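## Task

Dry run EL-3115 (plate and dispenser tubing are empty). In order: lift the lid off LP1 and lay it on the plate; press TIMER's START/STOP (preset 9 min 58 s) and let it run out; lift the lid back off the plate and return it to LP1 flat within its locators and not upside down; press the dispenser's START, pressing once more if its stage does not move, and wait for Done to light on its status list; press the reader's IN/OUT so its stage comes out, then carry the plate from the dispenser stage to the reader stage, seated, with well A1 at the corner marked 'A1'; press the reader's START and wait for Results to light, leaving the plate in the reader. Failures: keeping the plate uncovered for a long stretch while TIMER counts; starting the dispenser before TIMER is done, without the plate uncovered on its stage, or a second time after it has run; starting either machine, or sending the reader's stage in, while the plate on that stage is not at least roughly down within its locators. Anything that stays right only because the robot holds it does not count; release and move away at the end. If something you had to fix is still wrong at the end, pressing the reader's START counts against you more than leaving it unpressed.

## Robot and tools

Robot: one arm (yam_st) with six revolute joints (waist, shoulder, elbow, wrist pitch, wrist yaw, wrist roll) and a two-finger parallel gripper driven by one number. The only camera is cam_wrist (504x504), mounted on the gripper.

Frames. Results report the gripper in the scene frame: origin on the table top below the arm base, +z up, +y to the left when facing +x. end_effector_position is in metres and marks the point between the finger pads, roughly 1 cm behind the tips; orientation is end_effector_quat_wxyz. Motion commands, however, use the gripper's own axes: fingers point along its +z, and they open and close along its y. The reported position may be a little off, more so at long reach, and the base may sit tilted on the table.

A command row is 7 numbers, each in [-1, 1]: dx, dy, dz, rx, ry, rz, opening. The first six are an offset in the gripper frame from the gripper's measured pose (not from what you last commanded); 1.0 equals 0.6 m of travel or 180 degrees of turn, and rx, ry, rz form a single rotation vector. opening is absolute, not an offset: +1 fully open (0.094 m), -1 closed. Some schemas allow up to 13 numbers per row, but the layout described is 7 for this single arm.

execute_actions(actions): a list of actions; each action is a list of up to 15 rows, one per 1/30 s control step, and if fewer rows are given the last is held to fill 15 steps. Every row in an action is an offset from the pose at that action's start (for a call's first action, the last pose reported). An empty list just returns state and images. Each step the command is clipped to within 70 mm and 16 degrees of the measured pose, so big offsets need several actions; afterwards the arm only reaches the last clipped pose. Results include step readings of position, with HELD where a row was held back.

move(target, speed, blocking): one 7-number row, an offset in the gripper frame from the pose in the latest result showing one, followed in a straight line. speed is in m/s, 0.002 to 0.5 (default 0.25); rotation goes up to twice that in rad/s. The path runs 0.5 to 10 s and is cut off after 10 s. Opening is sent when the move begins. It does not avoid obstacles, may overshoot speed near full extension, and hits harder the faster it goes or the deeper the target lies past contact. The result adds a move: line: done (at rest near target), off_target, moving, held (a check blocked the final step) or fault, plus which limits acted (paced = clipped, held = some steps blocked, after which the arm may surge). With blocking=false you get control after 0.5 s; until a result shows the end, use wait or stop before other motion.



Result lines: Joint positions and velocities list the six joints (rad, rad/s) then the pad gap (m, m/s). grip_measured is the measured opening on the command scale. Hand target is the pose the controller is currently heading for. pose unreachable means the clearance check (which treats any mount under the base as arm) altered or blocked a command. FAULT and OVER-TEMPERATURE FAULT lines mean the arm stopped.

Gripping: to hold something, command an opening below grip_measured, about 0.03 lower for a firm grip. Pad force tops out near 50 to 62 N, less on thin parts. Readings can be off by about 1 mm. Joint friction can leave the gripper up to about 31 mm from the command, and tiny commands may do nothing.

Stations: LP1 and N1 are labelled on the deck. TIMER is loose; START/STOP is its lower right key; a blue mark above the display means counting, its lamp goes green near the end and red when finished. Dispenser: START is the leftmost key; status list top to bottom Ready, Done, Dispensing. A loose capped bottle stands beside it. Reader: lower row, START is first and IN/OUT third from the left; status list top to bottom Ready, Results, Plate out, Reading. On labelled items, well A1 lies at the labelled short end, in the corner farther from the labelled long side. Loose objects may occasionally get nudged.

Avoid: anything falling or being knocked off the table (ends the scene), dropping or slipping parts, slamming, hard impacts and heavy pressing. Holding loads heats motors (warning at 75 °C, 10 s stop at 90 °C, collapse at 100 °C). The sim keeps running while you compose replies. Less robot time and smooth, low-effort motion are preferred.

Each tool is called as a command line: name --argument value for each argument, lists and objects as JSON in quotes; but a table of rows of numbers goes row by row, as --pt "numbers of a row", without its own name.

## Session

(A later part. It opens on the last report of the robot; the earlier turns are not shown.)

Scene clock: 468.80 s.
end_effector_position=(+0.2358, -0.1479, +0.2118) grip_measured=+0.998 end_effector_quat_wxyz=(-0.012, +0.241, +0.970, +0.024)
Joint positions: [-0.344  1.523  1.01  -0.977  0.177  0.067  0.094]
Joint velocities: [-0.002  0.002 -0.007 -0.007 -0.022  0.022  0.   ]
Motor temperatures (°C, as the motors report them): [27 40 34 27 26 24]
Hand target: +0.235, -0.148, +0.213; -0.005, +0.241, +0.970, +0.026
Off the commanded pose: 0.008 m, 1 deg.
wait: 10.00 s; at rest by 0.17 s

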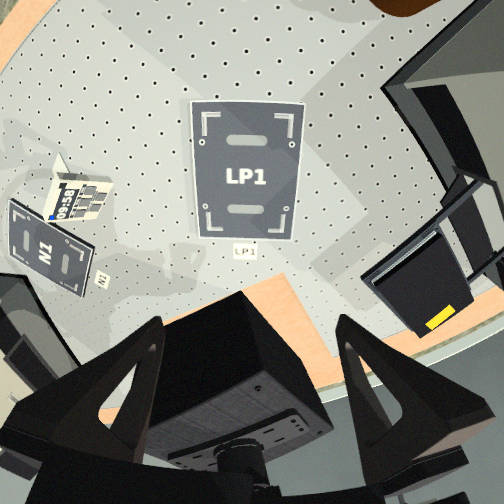

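wait --seconds 10

wait --seconds 10

wait --seconds 10

wait --seconds 10

wait --seconds 10

wait --seconds 10

wait --seconds 10

wait --seconds 10

Scene clock: 486.77 s.
end_effector_position=(+0.2358, -0.1479, +0.2118) grip_measured=+0.998 end_effector_quat_wxyz=(-0.012, +0.241, +0.970, +0.024)
Joint positions: [-0.344  1.523  1.01  -0.977  0.177  0.067  0.094]
Joint velocities: [-0.012  0.002 -0.012  0.037  0.007  0.022 -0.001]
Motor temperatures (°C, as the motors report them): [27 41 34 27 26 24]
Hand target: +0.235, -0.148, +0.213; -0.005, +0.241, +0.970, +0.026
Off the commanded pose: 0.008 m, 1 deg.
wait: 10.00 s; at rest from the start

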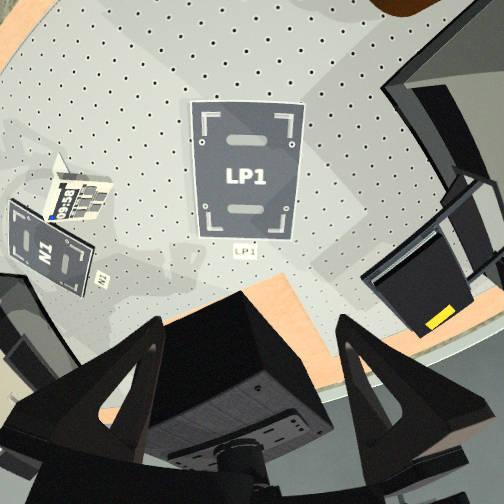

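Scene clock: 496.77 s.
end_effector_position=(+0.2358, -0.1479, +0.2118) grip_measured=+0.998 end_effector_quat_wxyz=(-0.012, +0.241, +0.970, +0.024)
Joint positions: [-0.344  1.523  1.01  -0.977  0.177  0.067  0.094]
Joint velocities: [-0.022 -0.002 -0.002 -0.007 -0.007 -0.007  0.003]
Motor temperatures (°C, as the motors report them): [27 41 34 27 26 24]
Hand target: +0.235, -0.148, +0.213; -0.005, +0.241, +0.970, +0.026
Off the commanded pose: 0.008 m, 1 deg.
wait: 10.00 s; at rest by 0.17 s

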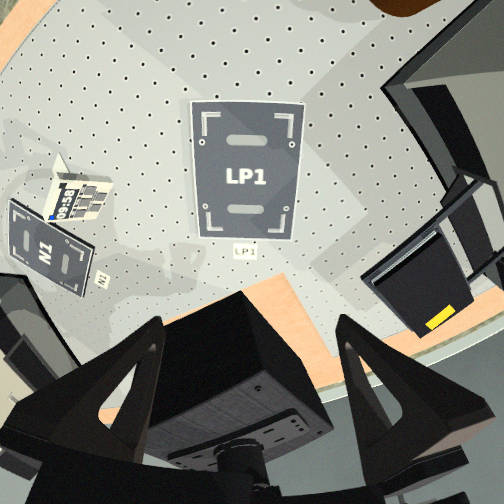

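Scene clock: 506.77 s.
end_effector_position=(+0.2358, -0.1479, +0.2118) grip_measured=+0.998 end_effector_quat_wxyz=(-0.012, +0.241, +0.970, +0.024)
Joint positions: [-0.344  1.523  1.01  -0.977  0.177  0.067  0.094]
Joint velocities: [-0.007  0.007  0.002 -0.007  0.051 -0.007 -0.001]
Motor temperatures (°C, as the motors report them): [27 41 34 27 26 24]
Hand target: +0.235, -0.148, +0.213; -0.005, +0.241, +0.970, +0.026
Off the commanded pose: 0.008 m, 1 deg.
wait: 10.00 s; at rest by 0.17 s

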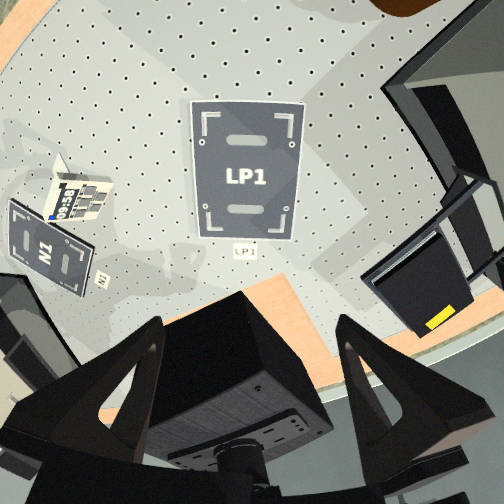

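Scene clock: 516.77 s.
end_effector_position=(+0.2358, -0.1479, +0.2118) grip_measured=+0.998 end_effector_quat_wxyz=(-0.012, +0.241, +0.970, +0.024)
Joint positions: [-0.344  1.523  1.01  -0.977  0.177  0.067  0.094]
Joint velocities: [ 0.022 -0.007 -0.017 -0.081 -0.037  0.007  0.001]
Motor temperatures (°C, as the motors report them): [27 41 35 27 26 24]
Hand target: +0.235, -0.148, +0.213; -0.005, +0.241, +0.970, +0.026
Off the commanded pose: 0.008 m, 1 deg.
wait: 10.00 s; at rest by 0.17 s

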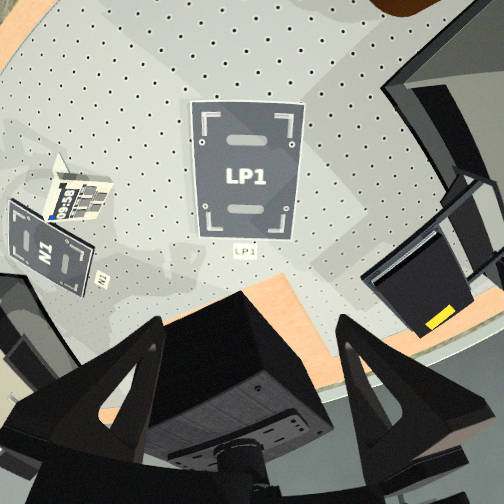

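Scene clock: 526.77 s.
end_effector_position=(+0.2358, -0.1479, +0.2118) grip_measured=+0.998 end_effector_quat_wxyz=(-0.012, +0.241, +0.970, +0.024)
Joint positions: [-0.344  1.523  1.01  -0.977  0.177  0.067  0.094]
Joint velocities: [ 0.007  0.007 -0.017  0.037 -0.007 -0.022 -0.001]
Motor temperatures (°C, as the motors report them): [27 41 35 27 26 24]
Hand target: +0.235, -0.148, +0.213; -0.005, +0.241, +0.970, +0.026
Off the commanded pose: 0.008 m, 1 deg.
wait: 10.00 s; at rest by 0.17 s

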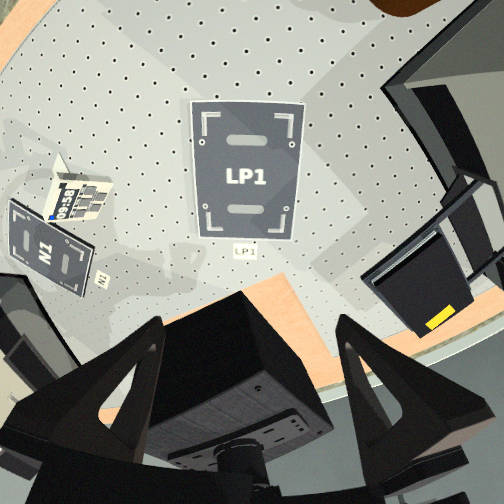

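Scene clock: 536.77 s.
end_effector_position=(+0.2358, -0.1479, +0.2118) grip_measured=+0.998 end_effector_quat_wxyz=(-0.012, +0.241, +0.970, +0.024)
Joint positions: [-0.344  1.523  1.01  -0.977  0.177  0.067  0.094]
Joint velocities: [ 0.012  0.007  0.002 -0.022 -0.022  0.037  0.   ]
Motor temperatures (°C, as the motors report them): [27 41 35 27 26 24]
Hand target: +0.235, -0.148, +0.213; -0.005, +0.241, +0.970, +0.026
Off the commanded pose: 0.008 m, 1 deg.
wait: 10.00 s; at rest by 0.17 s

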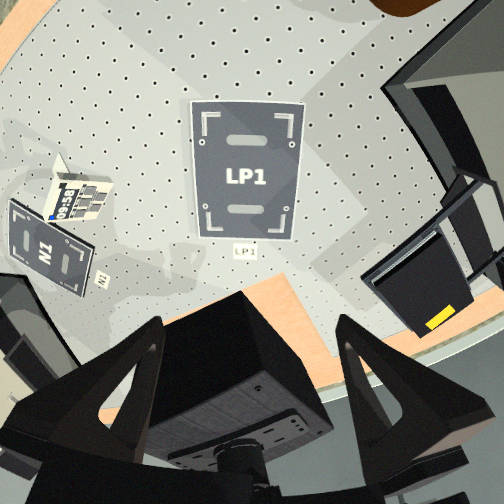

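Scene clock: 546.77 s.
end_effector_position=(+0.2358, -0.1479, +0.2118) grip_measured=+0.998 end_effector_quat_wxyz=(-0.012, +0.241, +0.970, +0.024)
Joint positions: [-0.344  1.523  1.01  -0.977  0.177  0.067  0.094]
Joint velocities: [ 0.002 -0.012 -0.012 -0.051 -0.066 -0.007  0.001]
Motor temperatures (°C, as the motors report them): [27 41 35 27 26 24]
Hand target: +0.235, -0.148, +0.213; -0.005, +0.241, +0.970, +0.026
Off the commanded pose: 0.008 m, 1 deg.
wait: 10.00 s; at rest by 0.17 s

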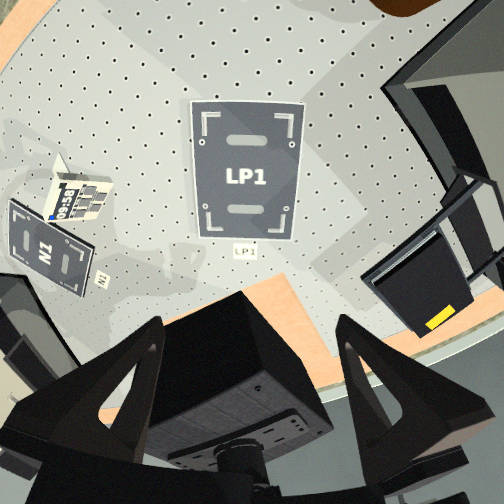

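Scene clock: 556.77 s.
end_effector_position=(+0.2358, -0.1479, +0.2118) grip_measured=+0.998 end_effector_quat_wxyz=(-0.012, +0.241, +0.970, +0.024)
Joint positions: [-0.344  1.523  1.01  -0.977  0.177  0.067  0.094]
Joint velocities: [ 0.017  0.007 -0.002  0.022 -0.022 -0.007 -0.   ]
Motor temperatures (°C, as the motors report them): [27 41 35 27 26 24]
Hand target: +0.235, -0.148, +0.213; -0.005, +0.241, +0.970, +0.026
Off the commanded pose: 0.008 m, 1 deg.
wait: 10.00 s; at rest by 0.17 s

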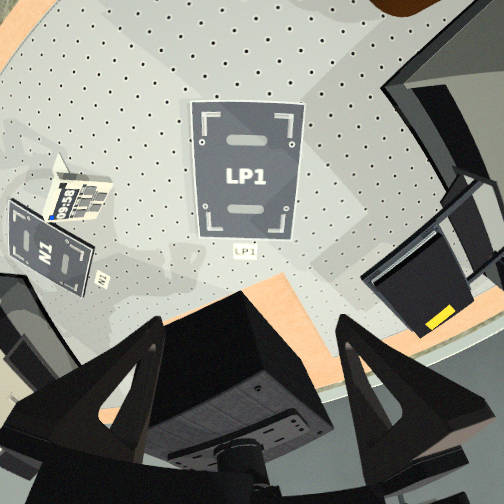

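wait --seconds 10

wait --seconds 10

wait --seconds 10

wait --seconds 10

wait --seconds 10

wait --seconds 10

wait --seconds 10

wait --seconds 10

wait --seconds 10

wait --seconds 10

Scene clock: 574.93 s.
end_effector_position=(+0.2358, -0.1479, +0.2118) grip_measured=+0.998 end_effector_quat_wxyz=(-0.012, +0.241, +0.970, +0.024)
Joint positions: [-0.344  1.523  1.01  -0.977  0.177  0.067  0.094]
Joint velocities: [ 0.002 -0.017 -0.007 -0.022 -0.051  0.007 -0.   ]
Motor temperatures (°C, as the motors report them): [27 41 35 27 26 24]
Hand target: +0.235, -0.148, +0.213; -0.005, +0.241, +0.970, +0.026
Off the commanded pose: 0.008 m, 1 deg.
wait: 10.00 s; at rest from the start

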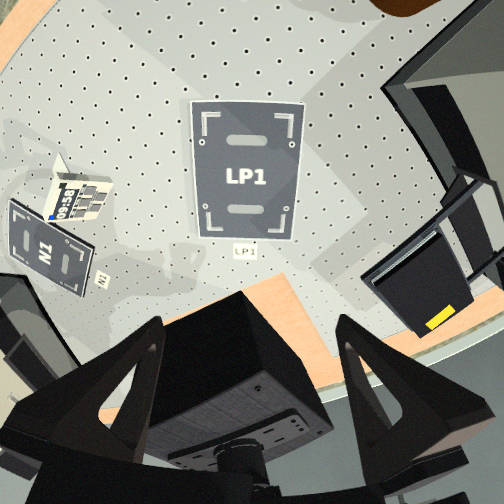

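Scene clock: 584.93 s.
end_effector_position=(+0.2358, -0.1479, +0.2118) grip_measured=+0.998 end_effector_quat_wxyz=(-0.012, +0.241, +0.970, +0.024)
Joint positions: [-0.344  1.523  1.01  -0.977  0.177  0.067  0.094]
Joint velocities: [ 0.012 -0.002  0.017 -0.022  0.007 -0.022  0.001]
Motor temperatures (°C, as the motors report them): [27 42 35 27 26 24]
Hand target: +0.235, -0.148, +0.213; -0.005, +0.241, +0.970, +0.026
Off the commanded pose: 0.008 m, 1 deg.
wait: 10.00 s; at rest by 0.17 s

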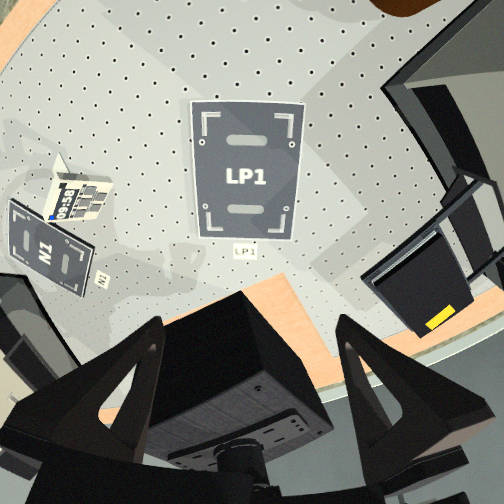

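Scene clock: 594.93 s.
end_effector_position=(+0.2358, -0.1479, +0.2118) grip_measured=+0.998 end_effector_quat_wxyz=(-0.012, +0.241, +0.970, +0.024)
Joint positions: [-0.344  1.523  1.01  -0.977  0.177  0.067  0.094]
Joint velocities: [-0.017  0.002 -0.007  0.051  0.007 -0.095  0.001]
Motor temperatures (°C, as the motors report them): [27 42 35 27 26 24]
Hand target: +0.235, -0.148, +0.213; -0.005, +0.241, +0.970, +0.026
Off the commanded pose: 0.008 m, 1 deg.
wait: 10.00 s; at rest by 0.17 s

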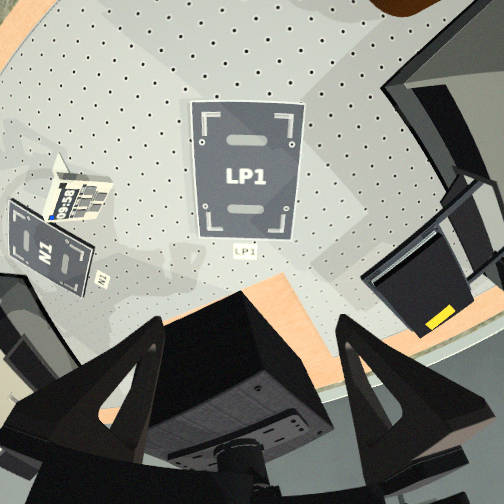

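Scene clock: 604.93 s.
end_effector_position=(+0.2358, -0.1479, +0.2118) grip_measured=+0.998 end_effector_quat_wxyz=(-0.012, +0.241, +0.970, +0.024)
Joint positions: [-0.344  1.523  1.01  -0.977  0.177  0.067  0.094]
Joint velocities: [ 0.012  0.007 -0.022  0.022 -0.007 -0.037 -0.002]
Motor temperatures (°C, as the motors report them): [27 42 35 27 26 24]
Hand target: +0.235, -0.148, +0.213; -0.005, +0.241, +0.970, +0.026
Off the commanded pose: 0.008 m, 1 deg.
wait: 10.00 s; at rest by 0.17 s

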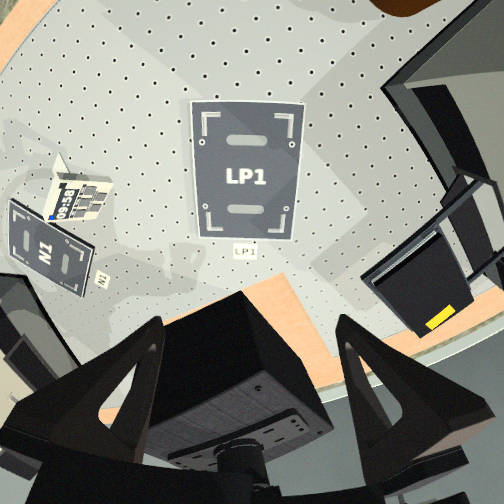

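Scene clock: 614.93 s.
end_effector_position=(+0.2358, -0.1479, +0.2118) grip_measured=+0.998 end_effector_quat_wxyz=(-0.012, +0.241, +0.970, +0.024)
Joint positions: [-0.344  1.523  1.01  -0.977  0.177  0.067  0.094]
Joint velocities: [ 0.012 -0.012  0.002 -0.095 -0.037 -0.037 -0.   ]
Motor temperatures (°C, as the motors report them): [27 42 35 27 26 24]
Hand target: +0.235, -0.148, +0.213; -0.005, +0.241, +0.970, +0.026
Off the commanded pose: 0.008 m, 1 deg.
wait: 10.00 s; at rest by 0.17 s

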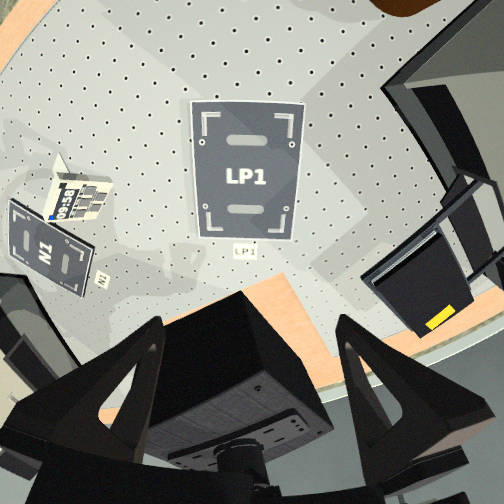

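Scene clock: 624.93 s.
end_effector_position=(+0.2358, -0.1479, +0.2118) grip_measured=+0.998 end_effector_quat_wxyz=(-0.012, +0.241, +0.970, +0.024)
Joint positions: [-0.344  1.523  1.01  -0.977  0.177  0.067  0.094]
Joint velocities: [ 0.007 -0.012 -0.002  0.022 -0.022 -0.037  0.   ]
Motor temperatures (°C, as the motors report them): [27 42 35 27 26 24]
Hand target: +0.235, -0.148, +0.213; -0.005, +0.241, +0.970, +0.026
Off the commanded pose: 0.008 m, 1 deg.
wait: 10.00 s; at rest by 0.17 s

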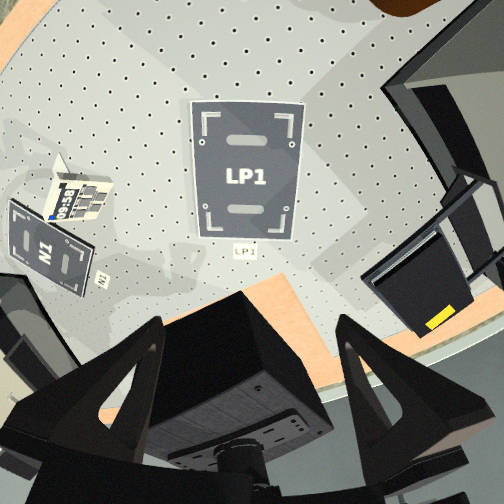

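Scene clock: 634.93 s.
end_effector_position=(+0.2358, -0.1479, +0.2118) grip_measured=+0.998 end_effector_quat_wxyz=(-0.012, +0.241, +0.970, +0.024)
Joint positions: [-0.344  1.523  1.01  -0.977  0.177  0.067  0.094]
Joint velocities: [ 0.007  0.022 -0.017  0.007  0.007 -0.037 -0.   ]
Motor temperatures (°C, as the motors report them): [27 42 35 27 26 24]
Hand target: +0.235, -0.148, +0.213; -0.005, +0.241, +0.970, +0.026
Off the commanded pose: 0.008 m, 1 deg.
wait: 10.00 s; at rest by 0.17 s

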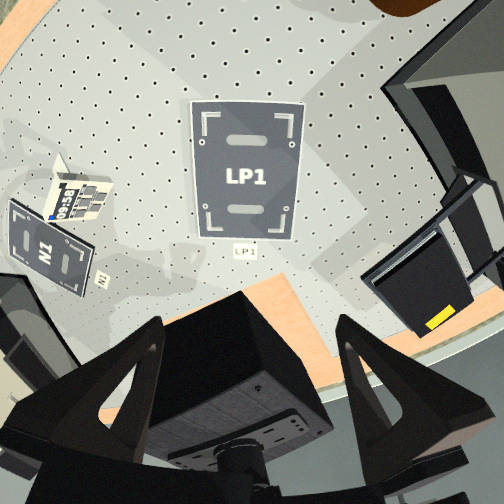

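Scene clock: 644.93 s.
end_effector_position=(+0.2358, -0.1479, +0.2118) grip_measured=+0.998 end_effector_quat_wxyz=(-0.012, +0.241, +0.970, +0.024)
Joint positions: [-0.344  1.523  1.01  -0.977  0.177  0.067  0.094]
Joint velocities: [ 0.007 -0.017  0.017 -0.022  0.037 -0.037  0.   ]
Motor temperatures (°C, as the motors report them): [27 42 35 27 26 24]
Hand target: +0.235, -0.148, +0.213; -0.005, +0.241, +0.970, +0.026
Off the commanded pose: 0.008 m, 1 deg.
wait: 10.00 s; at rest by 0.17 s

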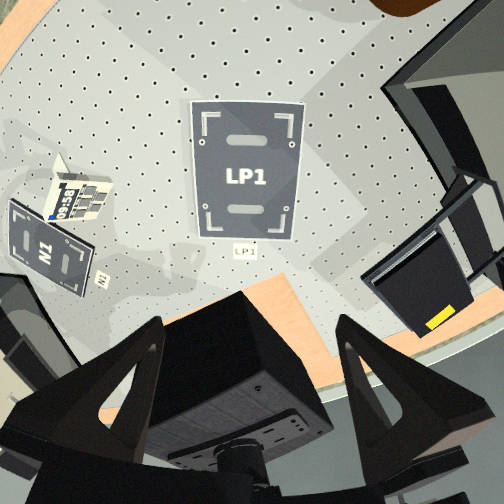

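Scene clock: 654.93 s.
end_effector_position=(+0.2358, -0.1479, +0.2118) grip_measured=+0.998 end_effector_quat_wxyz=(-0.012, +0.241, +0.970, +0.024)
Joint positions: [-0.344  1.523  1.01  -0.977  0.177  0.067  0.094]
Joint velocities: [-0.007  0.007 -0.012  0.022 -0.022 -0.066 -0.001]
Motor temperatures (°C, as the motors report them): [27 42 35 27 26 24]
Hand target: +0.235, -0.148, +0.213; -0.005, +0.241, +0.970, +0.026
Off the commanded pose: 0.008 m, 1 deg.
wait: 10.00 s; at rest by 0.17 s

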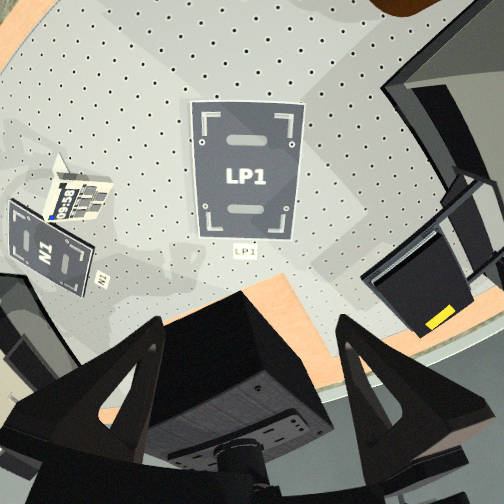

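Scene clock: 664.93 s.
end_effector_position=(+0.2358, -0.1479, +0.2118) grip_measured=+0.998 end_effector_quat_wxyz=(-0.012, +0.241, +0.970, +0.024)
Joint positions: [-0.344  1.523  1.01  -0.977  0.177  0.067  0.094]
Joint velocities: [-0.007 -0.012  0.007  0.051  0.007  0.066  0.001]
Motor temperatures (°C, as the motors report them): [27 42 35 27 26 24]
Hand target: +0.235, -0.148, +0.213; -0.005, +0.241, +0.970, +0.026
Off the commanded pose: 0.008 m, 1 deg.
wait: 10.00 s; at rest by 0.17 s

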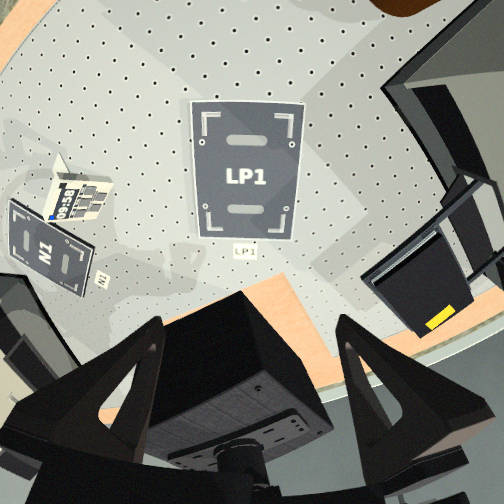

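wait --seconds 10

wait --seconds 10

wait --seconds 10

wait --seconds 10

wait --seconds 10

wait --seconds 10

wait --seconds 10

wait --seconds 10

wait --seconds 10

wait --seconds 10

Scene clock: 679.87 s.
end_effector_position=(+0.2358, -0.1479, +0.2118) grip_measured=+0.998 end_effector_quat_wxyz=(-0.012, +0.241, +0.970, +0.024)
Joint positions: [-0.344  1.523  1.01  -0.977  0.177  0.067  0.094]
Joint velocities: [ 0.002 -0.012 -0.007  0.037  0.022  0.037  0.001]
Motor temperatures (°C, as the motors report them): [27 42 35 27 26 24]
Hand target: +0.235, -0.148, +0.213; -0.005, +0.241, +0.970, +0.026
Off the commanded pose: 0.008 m, 1 deg.
wait: 10.00 s; at rest from the start

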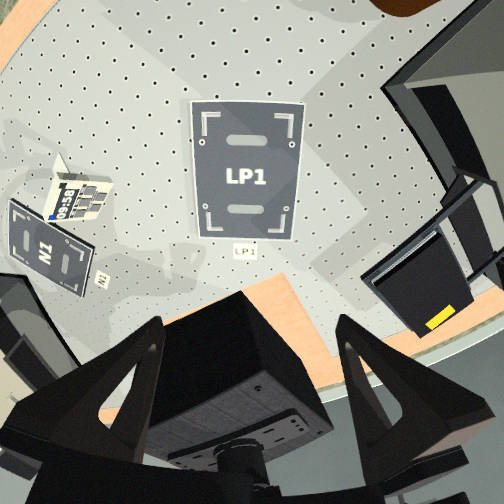

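Scene clock: 689.87 s.
end_effector_position=(+0.2358, -0.1479, +0.2118) grip_measured=+0.998 end_effector_quat_wxyz=(-0.012, +0.241, +0.970, +0.024)
Joint positions: [-0.344  1.523  1.01  -0.977  0.177  0.067  0.094]
Joint velocities: [-0.017 -0.007 -0.017 -0.022 -0.037  0.037  0.   ]
Motor temperatures (°C, as the motors report them): [27 42 35 27 26 24]
Hand target: +0.235, -0.148, +0.213; -0.005, +0.241, +0.970, +0.026
Off the commanded pose: 0.008 m, 1 deg.
wait: 10.00 s; at rest by 0.17 s

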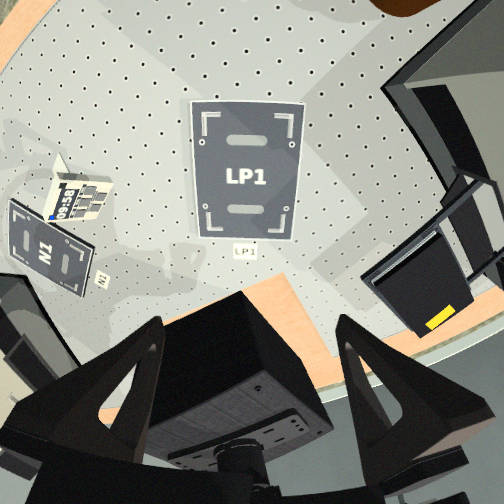

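Scene clock: 699.87 s.
end_effector_position=(+0.2358, -0.1479, +0.2118) grip_measured=+0.998 end_effector_quat_wxyz=(-0.012, +0.241, +0.970, +0.024)
Joint positions: [-0.344  1.523  1.01  -0.977  0.177  0.067  0.094]
Joint velocities: [-0.007  0.002 -0.002 -0.022  0.066  0.022 -0.   ]
Motor temperatures (°C, as the motors report them): [27 42 35 27 26 24]
Hand target: +0.235, -0.148, +0.213; -0.005, +0.241, +0.970, +0.026
Off the commanded pose: 0.008 m, 1 deg.
wait: 10.00 s; at rest by 0.17 s

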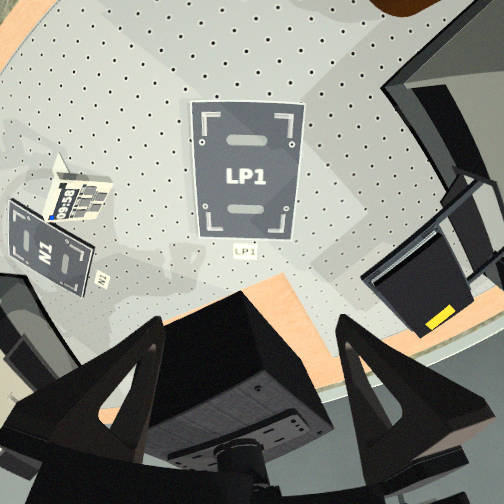

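Scene clock: 709.87 s.
end_effector_position=(+0.2358, -0.1479, +0.2118) grip_measured=+0.998 end_effector_quat_wxyz=(-0.012, +0.241, +0.970, +0.024)
Joint positions: [-0.344  1.523  1.01  -0.977  0.177  0.067  0.094]
Joint velocities: [-0.002 -0.017 -0.007 -0.007 -0.081 -0.007  0.   ]
Motor temperatures (°C, as the motors report them): [27 43 35 27 26 24]
Hand target: +0.235, -0.148, +0.213; -0.005, +0.241, +0.970, +0.026
Off the commanded pose: 0.008 m, 1 deg.
wait: 10.00 s; at rest by 0.17 s

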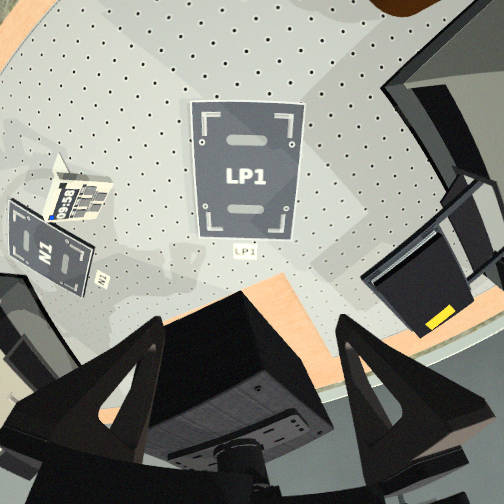

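Scene clock: 719.87 s.
end_effector_position=(+0.2358, -0.1479, +0.2118) grip_measured=+0.998 end_effector_quat_wxyz=(-0.012, +0.241, +0.970, +0.024)
Joint positions: [-0.344  1.523  1.01  -0.977  0.177  0.067  0.094]
Joint velocities: [-0.017  0.002 -0.007  0.022 -0.007  0.037  0.   ]
Motor temperatures (°C, as the motors report them): [27 43 35 27 26 24]
Hand target: +0.235, -0.148, +0.213; -0.005, +0.241, +0.970, +0.026
Off the commanded pose: 0.008 m, 1 deg.
wait: 10.00 s; at rest by 0.17 s

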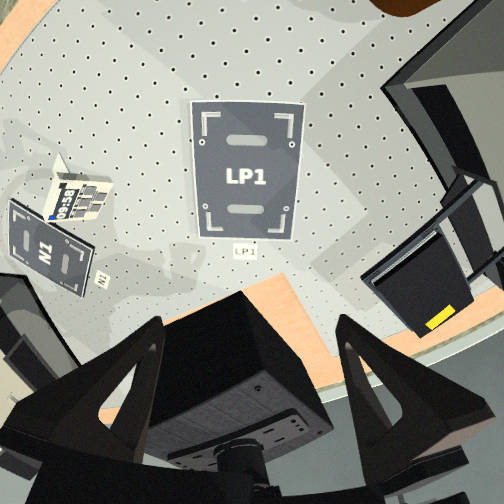

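Scene clock: 729.87 s.
end_effector_position=(+0.2358, -0.1479, +0.2118) grip_measured=+0.998 end_effector_quat_wxyz=(-0.012, +0.241, +0.970, +0.024)
Joint positions: [-0.344  1.523  1.01  -0.977  0.177  0.067  0.094]
Joint velocities: [-0.007 -0.037 -0.002  0.022 -0.051  0.022 -0.   ]
Motor temperatures (°C, as the motors report them): [27 43 35 27 26 24]
Hand target: +0.235, -0.148, +0.213; -0.005, +0.241, +0.970, +0.026
Off the commanded pose: 0.008 m, 1 deg.
wait: 10.00 s; at rest by 0.17 s

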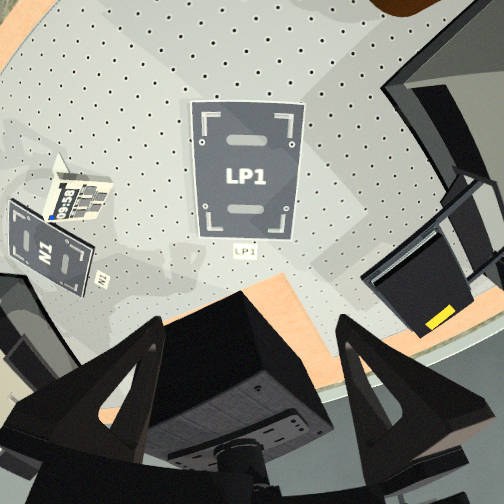

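Scene clock: 739.87 s.
end_effector_position=(+0.2358, -0.1479, +0.2118) grip_measured=+0.998 end_effector_quat_wxyz=(-0.012, +0.241, +0.970, +0.024)
Joint positions: [-0.344  1.523  1.01  -0.977  0.177  0.067  0.094]
Joint velocities: [ 0.012 -0.007 -0.002  0.022 -0.022  0.051  0.001]
Motor temperatures (°C, as the motors report them): [27 43 35 27 26 24]
Hand target: +0.235, -0.148, +0.213; -0.005, +0.241, +0.970, +0.026
Off the commanded pose: 0.008 m, 1 deg.
wait: 10.00 s; at rest by 0.17 s

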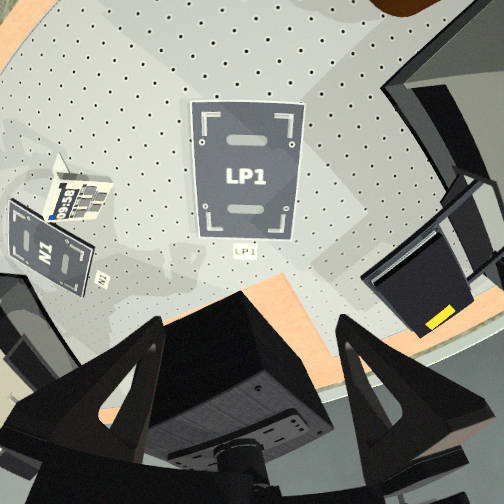

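Scene clock: 749.87 s.
end_effector_position=(+0.2358, -0.1479, +0.2118) grip_measured=+0.998 end_effector_quat_wxyz=(-0.012, +0.241, +0.970, +0.024)
Joint positions: [-0.344  1.523  1.01  -0.977  0.177  0.067  0.094]
Joint velocities: [-0.012  0.002  0.007 -0.022 -0.022 -0.037  0.   ]
Motor temperatures (°C, as the motors report them): [27 43 35 27 26 24]
Hand target: +0.235, -0.148, +0.213; -0.005, +0.241, +0.970, +0.026
Off the commanded pose: 0.008 m, 1 deg.
wait: 10.00 s; at rest by 0.17 s

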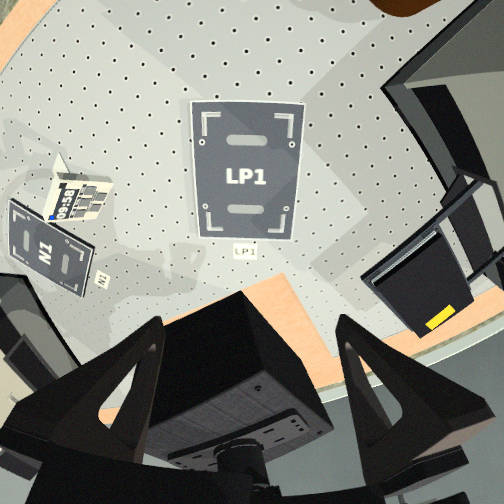

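Scene clock: 759.87 s.
end_effector_position=(+0.2358, -0.1479, +0.2118) grip_measured=+0.998 end_effector_quat_wxyz=(-0.012, +0.241, +0.970, +0.024)
Joint positions: [-0.344  1.523  1.01  -0.977  0.177  0.067  0.094]
Joint velocities: [ 0.017 -0.012 -0.007 -0.037 -0.022  0.037  0.001]
Motor temperatures (°C, as the motors report them): [27 43 36 27 26 24]
Hand target: +0.235, -0.148, +0.213; -0.005, +0.241, +0.970, +0.026
Off the commanded pose: 0.008 m, 1 deg.
wait: 10.00 s; at rest by 0.17 s

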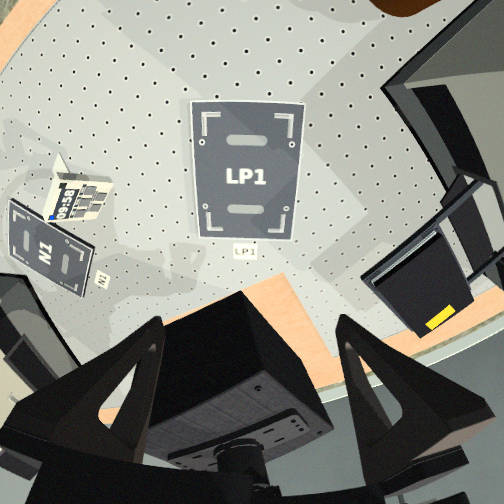

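Scene clock: 769.87 s.
end_effector_position=(+0.2358, -0.1479, +0.2118) grip_measured=+0.998 end_effector_quat_wxyz=(-0.012, +0.241, +0.970, +0.024)
Joint positions: [-0.344  1.523  1.01  -0.977  0.177  0.067  0.094]
Joint velocities: [-0.007  0.002  0.017 -0.007  0.022 -0.051 -0.   ]
Motor temperatures (°C, as the motors report them): [27 43 36 27 26 24]
Hand target: +0.235, -0.148, +0.213; -0.005, +0.241, +0.970, +0.026
Off the commanded pose: 0.008 m, 1 deg.
wait: 10.00 s; at rest by 0.17 s

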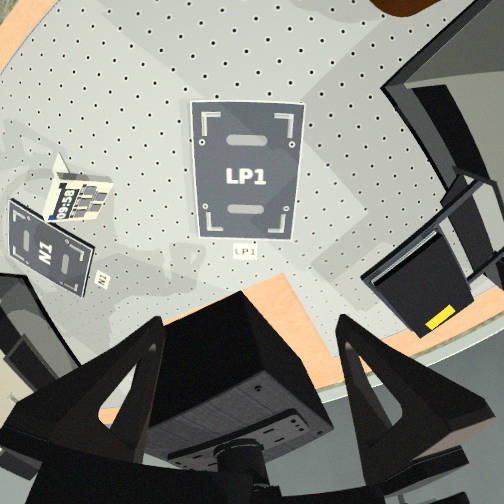

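wait --seconds 10

wait --seconds 10

wait --seconds 10

wait --seconds 10

wait --seconds 10

wait --seconds 10

wait --seconds 10

wait --seconds 10

wait --seconds 10

wait --seconds 10

Scene clock: 787.83 s.
end_effector_position=(+0.2358, -0.1479, +0.2118) grip_measured=+0.998 end_effector_quat_wxyz=(-0.012, +0.241, +0.970, +0.024)
Joint positions: [-0.344  1.523  1.01  -0.977  0.177  0.067  0.094]
Joint velocities: [ 0.007 -0.002  0.007  0.037 -0.081  0.022  0.001]
Motor temperatures (°C, as the motors report them): [27 43 36 27 26 24]
Hand target: +0.235, -0.148, +0.213; -0.005, +0.241, +0.970, +0.026
Off the commanded pose: 0.008 m, 1 deg.
wait: 10.00 s; at rest from the start

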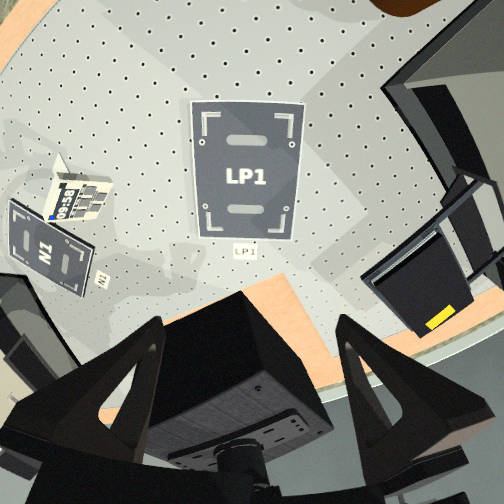

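Scene clock: 797.83 s.
end_effector_position=(+0.2358, -0.1479, +0.2118) grip_measured=+0.998 end_effector_quat_wxyz=(-0.012, +0.241, +0.970, +0.024)
Joint positions: [-0.344  1.523  1.01  -0.977  0.177  0.067  0.094]
Joint velocities: [-0.017 -0.017 -0.007 -0.007 -0.051  0.066 -0.002]
Motor temperatures (°C, as the motors report them): [27 43 36 27 26 24]
Hand target: +0.235, -0.148, +0.213; -0.005, +0.241, +0.970, +0.026
Off the commanded pose: 0.008 m, 1 deg.
wait: 10.00 s; at rest by 0.17 s

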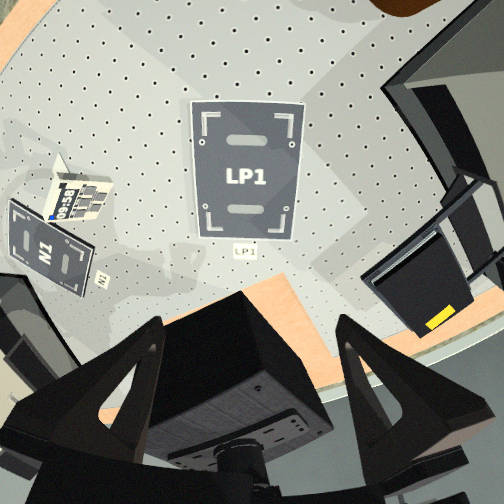

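Scene clock: 807.83 s.
end_effector_position=(+0.2358, -0.1479, +0.2118) grip_measured=+0.998 end_effector_quat_wxyz=(-0.012, +0.241, +0.970, +0.024)
Joint positions: [-0.344  1.523  1.01  -0.977  0.177  0.067  0.094]
Joint velocities: [-0.002 -0.012 -0.012 -0.051  0.007  0.007 -0.   ]
Motor temperatures (°C, as the motors report them): [27 43 36 27 26 24]
Hand target: +0.235, -0.148, +0.213; -0.005, +0.241, +0.970, +0.026
Off the commanded pose: 0.008 m, 1 deg.
wait: 10.00 s; at rest by 0.17 s

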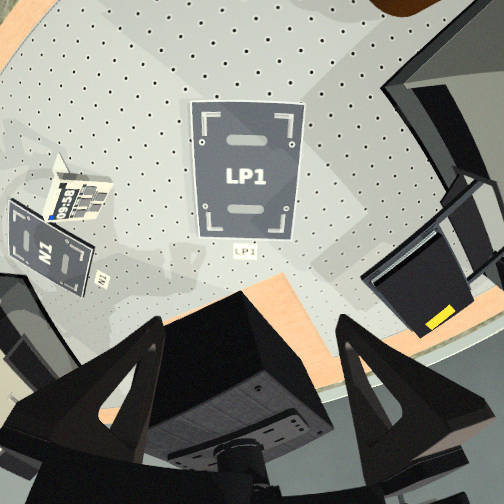

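Scene clock: 817.83 s.
end_effector_position=(+0.2358, -0.1479, +0.2118) grip_measured=+0.998 end_effector_quat_wxyz=(-0.012, +0.241, +0.970, +0.024)
Joint positions: [-0.344  1.523  1.01  -0.977  0.177  0.067  0.094]
Joint velocities: [-0.022  0.007 -0.002  0.066  0.037  0.037 -0.003]
Motor temperatures (°C, as the motors report them): [27 43 36 27 26 24]
Hand target: +0.235, -0.148, +0.213; -0.005, +0.241, +0.970, +0.026
Off the commanded pose: 0.008 m, 1 deg.
wait: 10.00 s; at rest by 0.17 s

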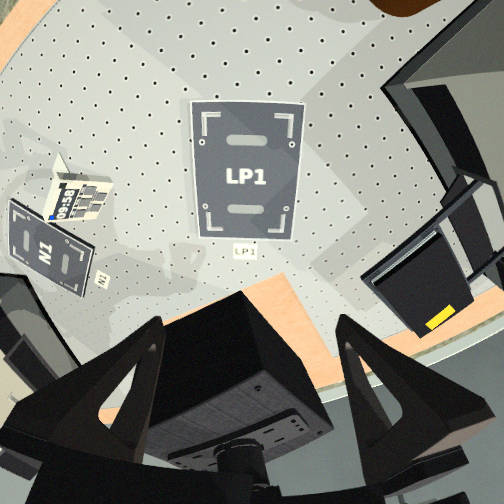

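Scene clock: 827.83 s.
end_effector_position=(+0.2358, -0.1479, +0.2118) grip_measured=+0.998 end_effector_quat_wxyz=(-0.012, +0.241, +0.970, +0.024)
Joint positions: [-0.344  1.523  1.01  -0.977  0.177  0.067  0.094]
Joint velocities: [-0.022  0.007 -0.017  0.066  0.066  0.051 -0.   ]
Motor temperatures (°C, as the motors report them): [27 43 36 27 26 24]
Hand target: +0.235, -0.148, +0.213; -0.005, +0.241, +0.970, +0.026
Off the commanded pose: 0.008 m, 1 deg.
wait: 10.00 s; at rest by 0.17 s

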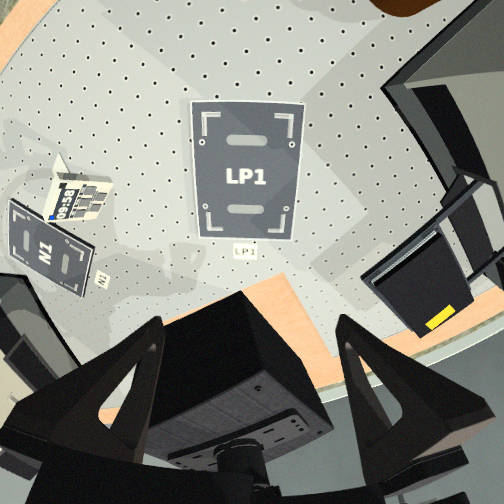

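Scene clock: 837.83 s.
end_effector_position=(+0.2358, -0.1479, +0.2118) grip_measured=+0.998 end_effector_quat_wxyz=(-0.012, +0.241, +0.970, +0.024)
Joint positions: [-0.344  1.523  1.01  -0.977  0.177  0.067  0.094]
Joint velocities: [ 0.002  0.002 -0.017 -0.066 -0.007  0.007  0.   ]
Motor temperatures (°C, as the motors report them): [27 43 36 27 26 24]
Hand target: +0.235, -0.148, +0.213; -0.005, +0.241, +0.970, +0.026
Off the commanded pose: 0.008 m, 1 deg.
wait: 10.00 s; at rest by 0.17 s

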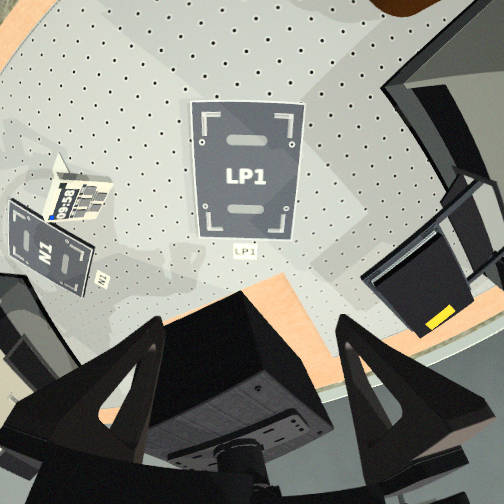

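Scene clock: 847.83 s.
end_effector_position=(+0.2358, -0.1479, +0.2118) grip_measured=+0.998 end_effector_quat_wxyz=(-0.012, +0.241, +0.970, +0.024)
Joint positions: [-0.344  1.523  1.01  -0.977  0.177  0.067  0.094]
Joint velocities: [ 0.007 -0.012 -0.017  0.022  0.007 -0.022 -0.   ]
Motor temperatures (°C, as the motors report them): [27 43 36 27 26 24]
Hand target: +0.235, -0.148, +0.213; -0.005, +0.241, +0.970, +0.026
Off the commanded pose: 0.008 m, 1 deg.
wait: 10.00 s; at rest by 0.17 s

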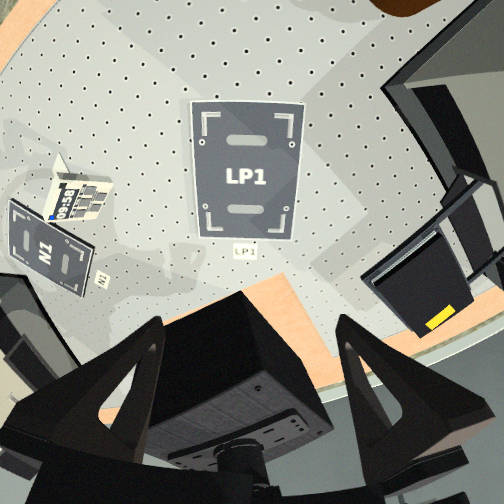

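Scene clock: 857.83 s.
end_effector_position=(+0.2358, -0.1479, +0.2118) grip_measured=+0.998 end_effector_quat_wxyz=(-0.012, +0.241, +0.970, +0.024)
Joint positions: [-0.344  1.523  1.01  -0.977  0.177  0.067  0.094]
Joint velocities: [ 0.007 -0.017  0.002 -0.037  0.022  0.022  0.   ]
Motor temperatures (°C, as the motors report them): [27 43 36 27 26 24]
Hand target: +0.235, -0.148, +0.213; -0.005, +0.241, +0.970, +0.026
Off the commanded pose: 0.008 m, 1 deg.
wait: 10.00 s; at rest by 0.17 s

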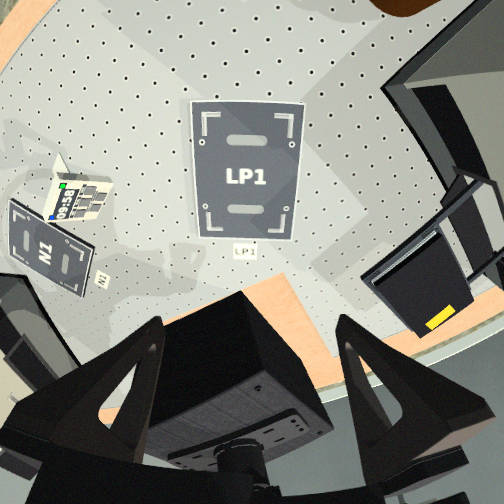

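Scene clock: 867.83 s.
end_effector_position=(+0.2358, -0.1479, +0.2118) grip_measured=+0.998 end_effector_quat_wxyz=(-0.012, +0.241, +0.970, +0.024)
Joint positions: [-0.344  1.523  1.01  -0.977  0.177  0.067  0.094]
Joint velocities: [-0.002 -0.012 -0.007 -0.081  0.022 -0.051 -0.001]
Motor temperatures (°C, as the motors report them): [27 44 36 27 26 24]
Hand target: +0.235, -0.148, +0.213; -0.005, +0.241, +0.970, +0.026
Off the commanded pose: 0.008 m, 1 deg.
wait: 10.00 s; at rest by 0.17 s

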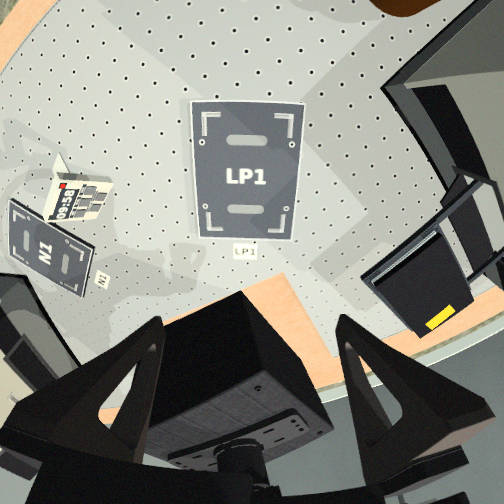

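Scene clock: 877.83 s.
end_effector_position=(+0.2358, -0.1479, +0.2118) grip_measured=+0.998 end_effector_quat_wxyz=(-0.012, +0.241, +0.970, +0.024)
Joint positions: [-0.344  1.523  1.01  -0.977  0.177  0.067  0.094]
Joint velocities: [-0.002 -0.007 -0.002 -0.007 -0.051  0.007  0.001]
Motor temperatures (°C, as the motors report them): [27 44 36 27 26 24]
Hand target: +0.235, -0.148, +0.213; -0.005, +0.241, +0.970, +0.026
Off the commanded pose: 0.008 m, 1 deg.
wait: 10.00 s; at rest by 0.17 s

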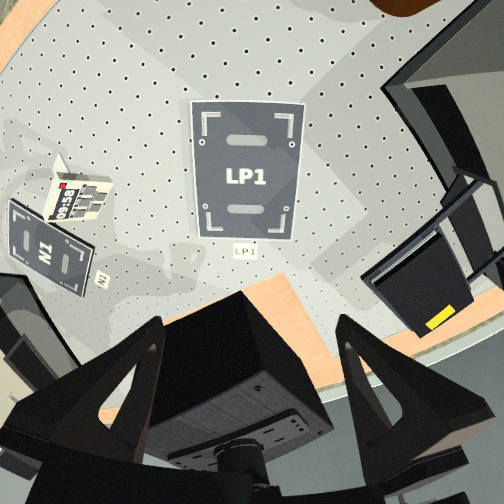

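move --target '[0.113,-0.32,0.07,0,0,-0.274,1]' --speed 0.2

Scene clock: 886.17 s.
end_effector_position=(+0.0897, -0.2696, +0.1653) grip_measured=+0.998 end_effector_quat_wxyz=(+0.010, -0.184, +0.982, +0.037)
Joint positions: [-1.152  1.502  0.918 -0.819  0.04  -1.597  0.094]
Joint velocities: [-0.002 -0.012  0.007  0.007  0.037  0.007 -0.001]
Motor temperatures (°C, as the motors report them): [27 44 36 27 26 24]
Hand target: +0.091, -0.281, +0.165; +0.014, -0.184, +0.983, +0.028
Off the commanded pose: 0.015 m, 2 deg.
move: off_target

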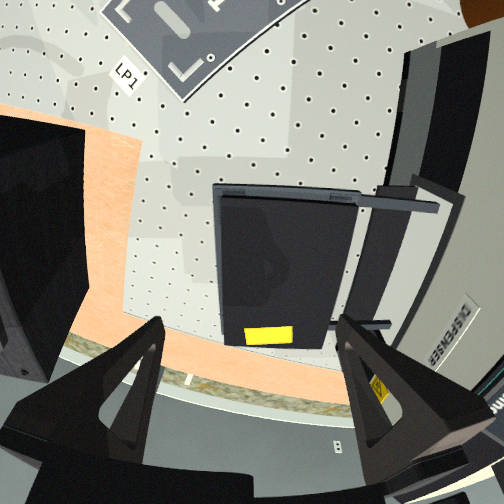

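move --target '[0.02,-0.025,0.067,0.02,0.0105,0,1]' --speed 0.06

Scene clock: 892.37 s.
end_effector_position=(+0.0906, -0.2917, +0.1339) grip_measured=+0.998 end_effector_quat_wxyz=(+0.007, -0.185, +0.983, -0.011)
Joint positions: [-1.172  1.575  0.857 -0.592  0.055 -1.623  0.094]
Joint velocities: [ 0.002 -0.012  0.012 -0.007 -0.037 -0.051  0.001]
Motor temperatures (°C, as the motors report them): [27 43 37 27 26 24]
Hand target: +0.084, -0.285, +0.125; -0.000, -0.185, +0.983, +0.002
Off the commanded pose: 0.014 m, 2 deg.
move: off_target

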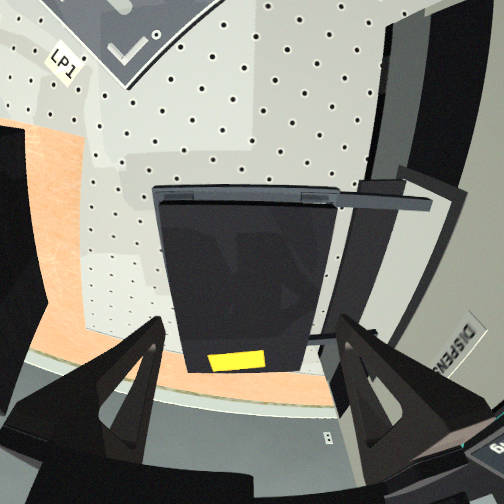

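move --target '[0,0.005,0.043,-0.016,0,0,1]' --speed 0.03

Scene clock: 898.00 s.
end_effector_position=(+0.0901, -0.2856, +0.1124) grip_measured=+0.998 end_effector_quat_wxyz=(+0.004, -0.187, +0.982, +0.015)
Joint positions: [-1.172  1.658  0.857 -0.56   0.055 -1.624  0.094]
Joint velocities: [ 0.002 -0.002 -0.022 -0.022 -0.037  0.066 -0.   ]
Motor temperatures (°C, as the motors report them): [27 42 36 27 26 24]
Hand target: +0.090, -0.290, +0.109; +0.002, -0.185, +0.983, +0.014
Off the commanded pose: 0.006 m, 0 deg.
move: done

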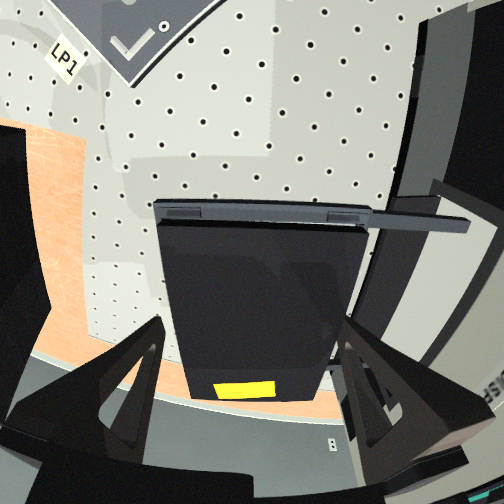

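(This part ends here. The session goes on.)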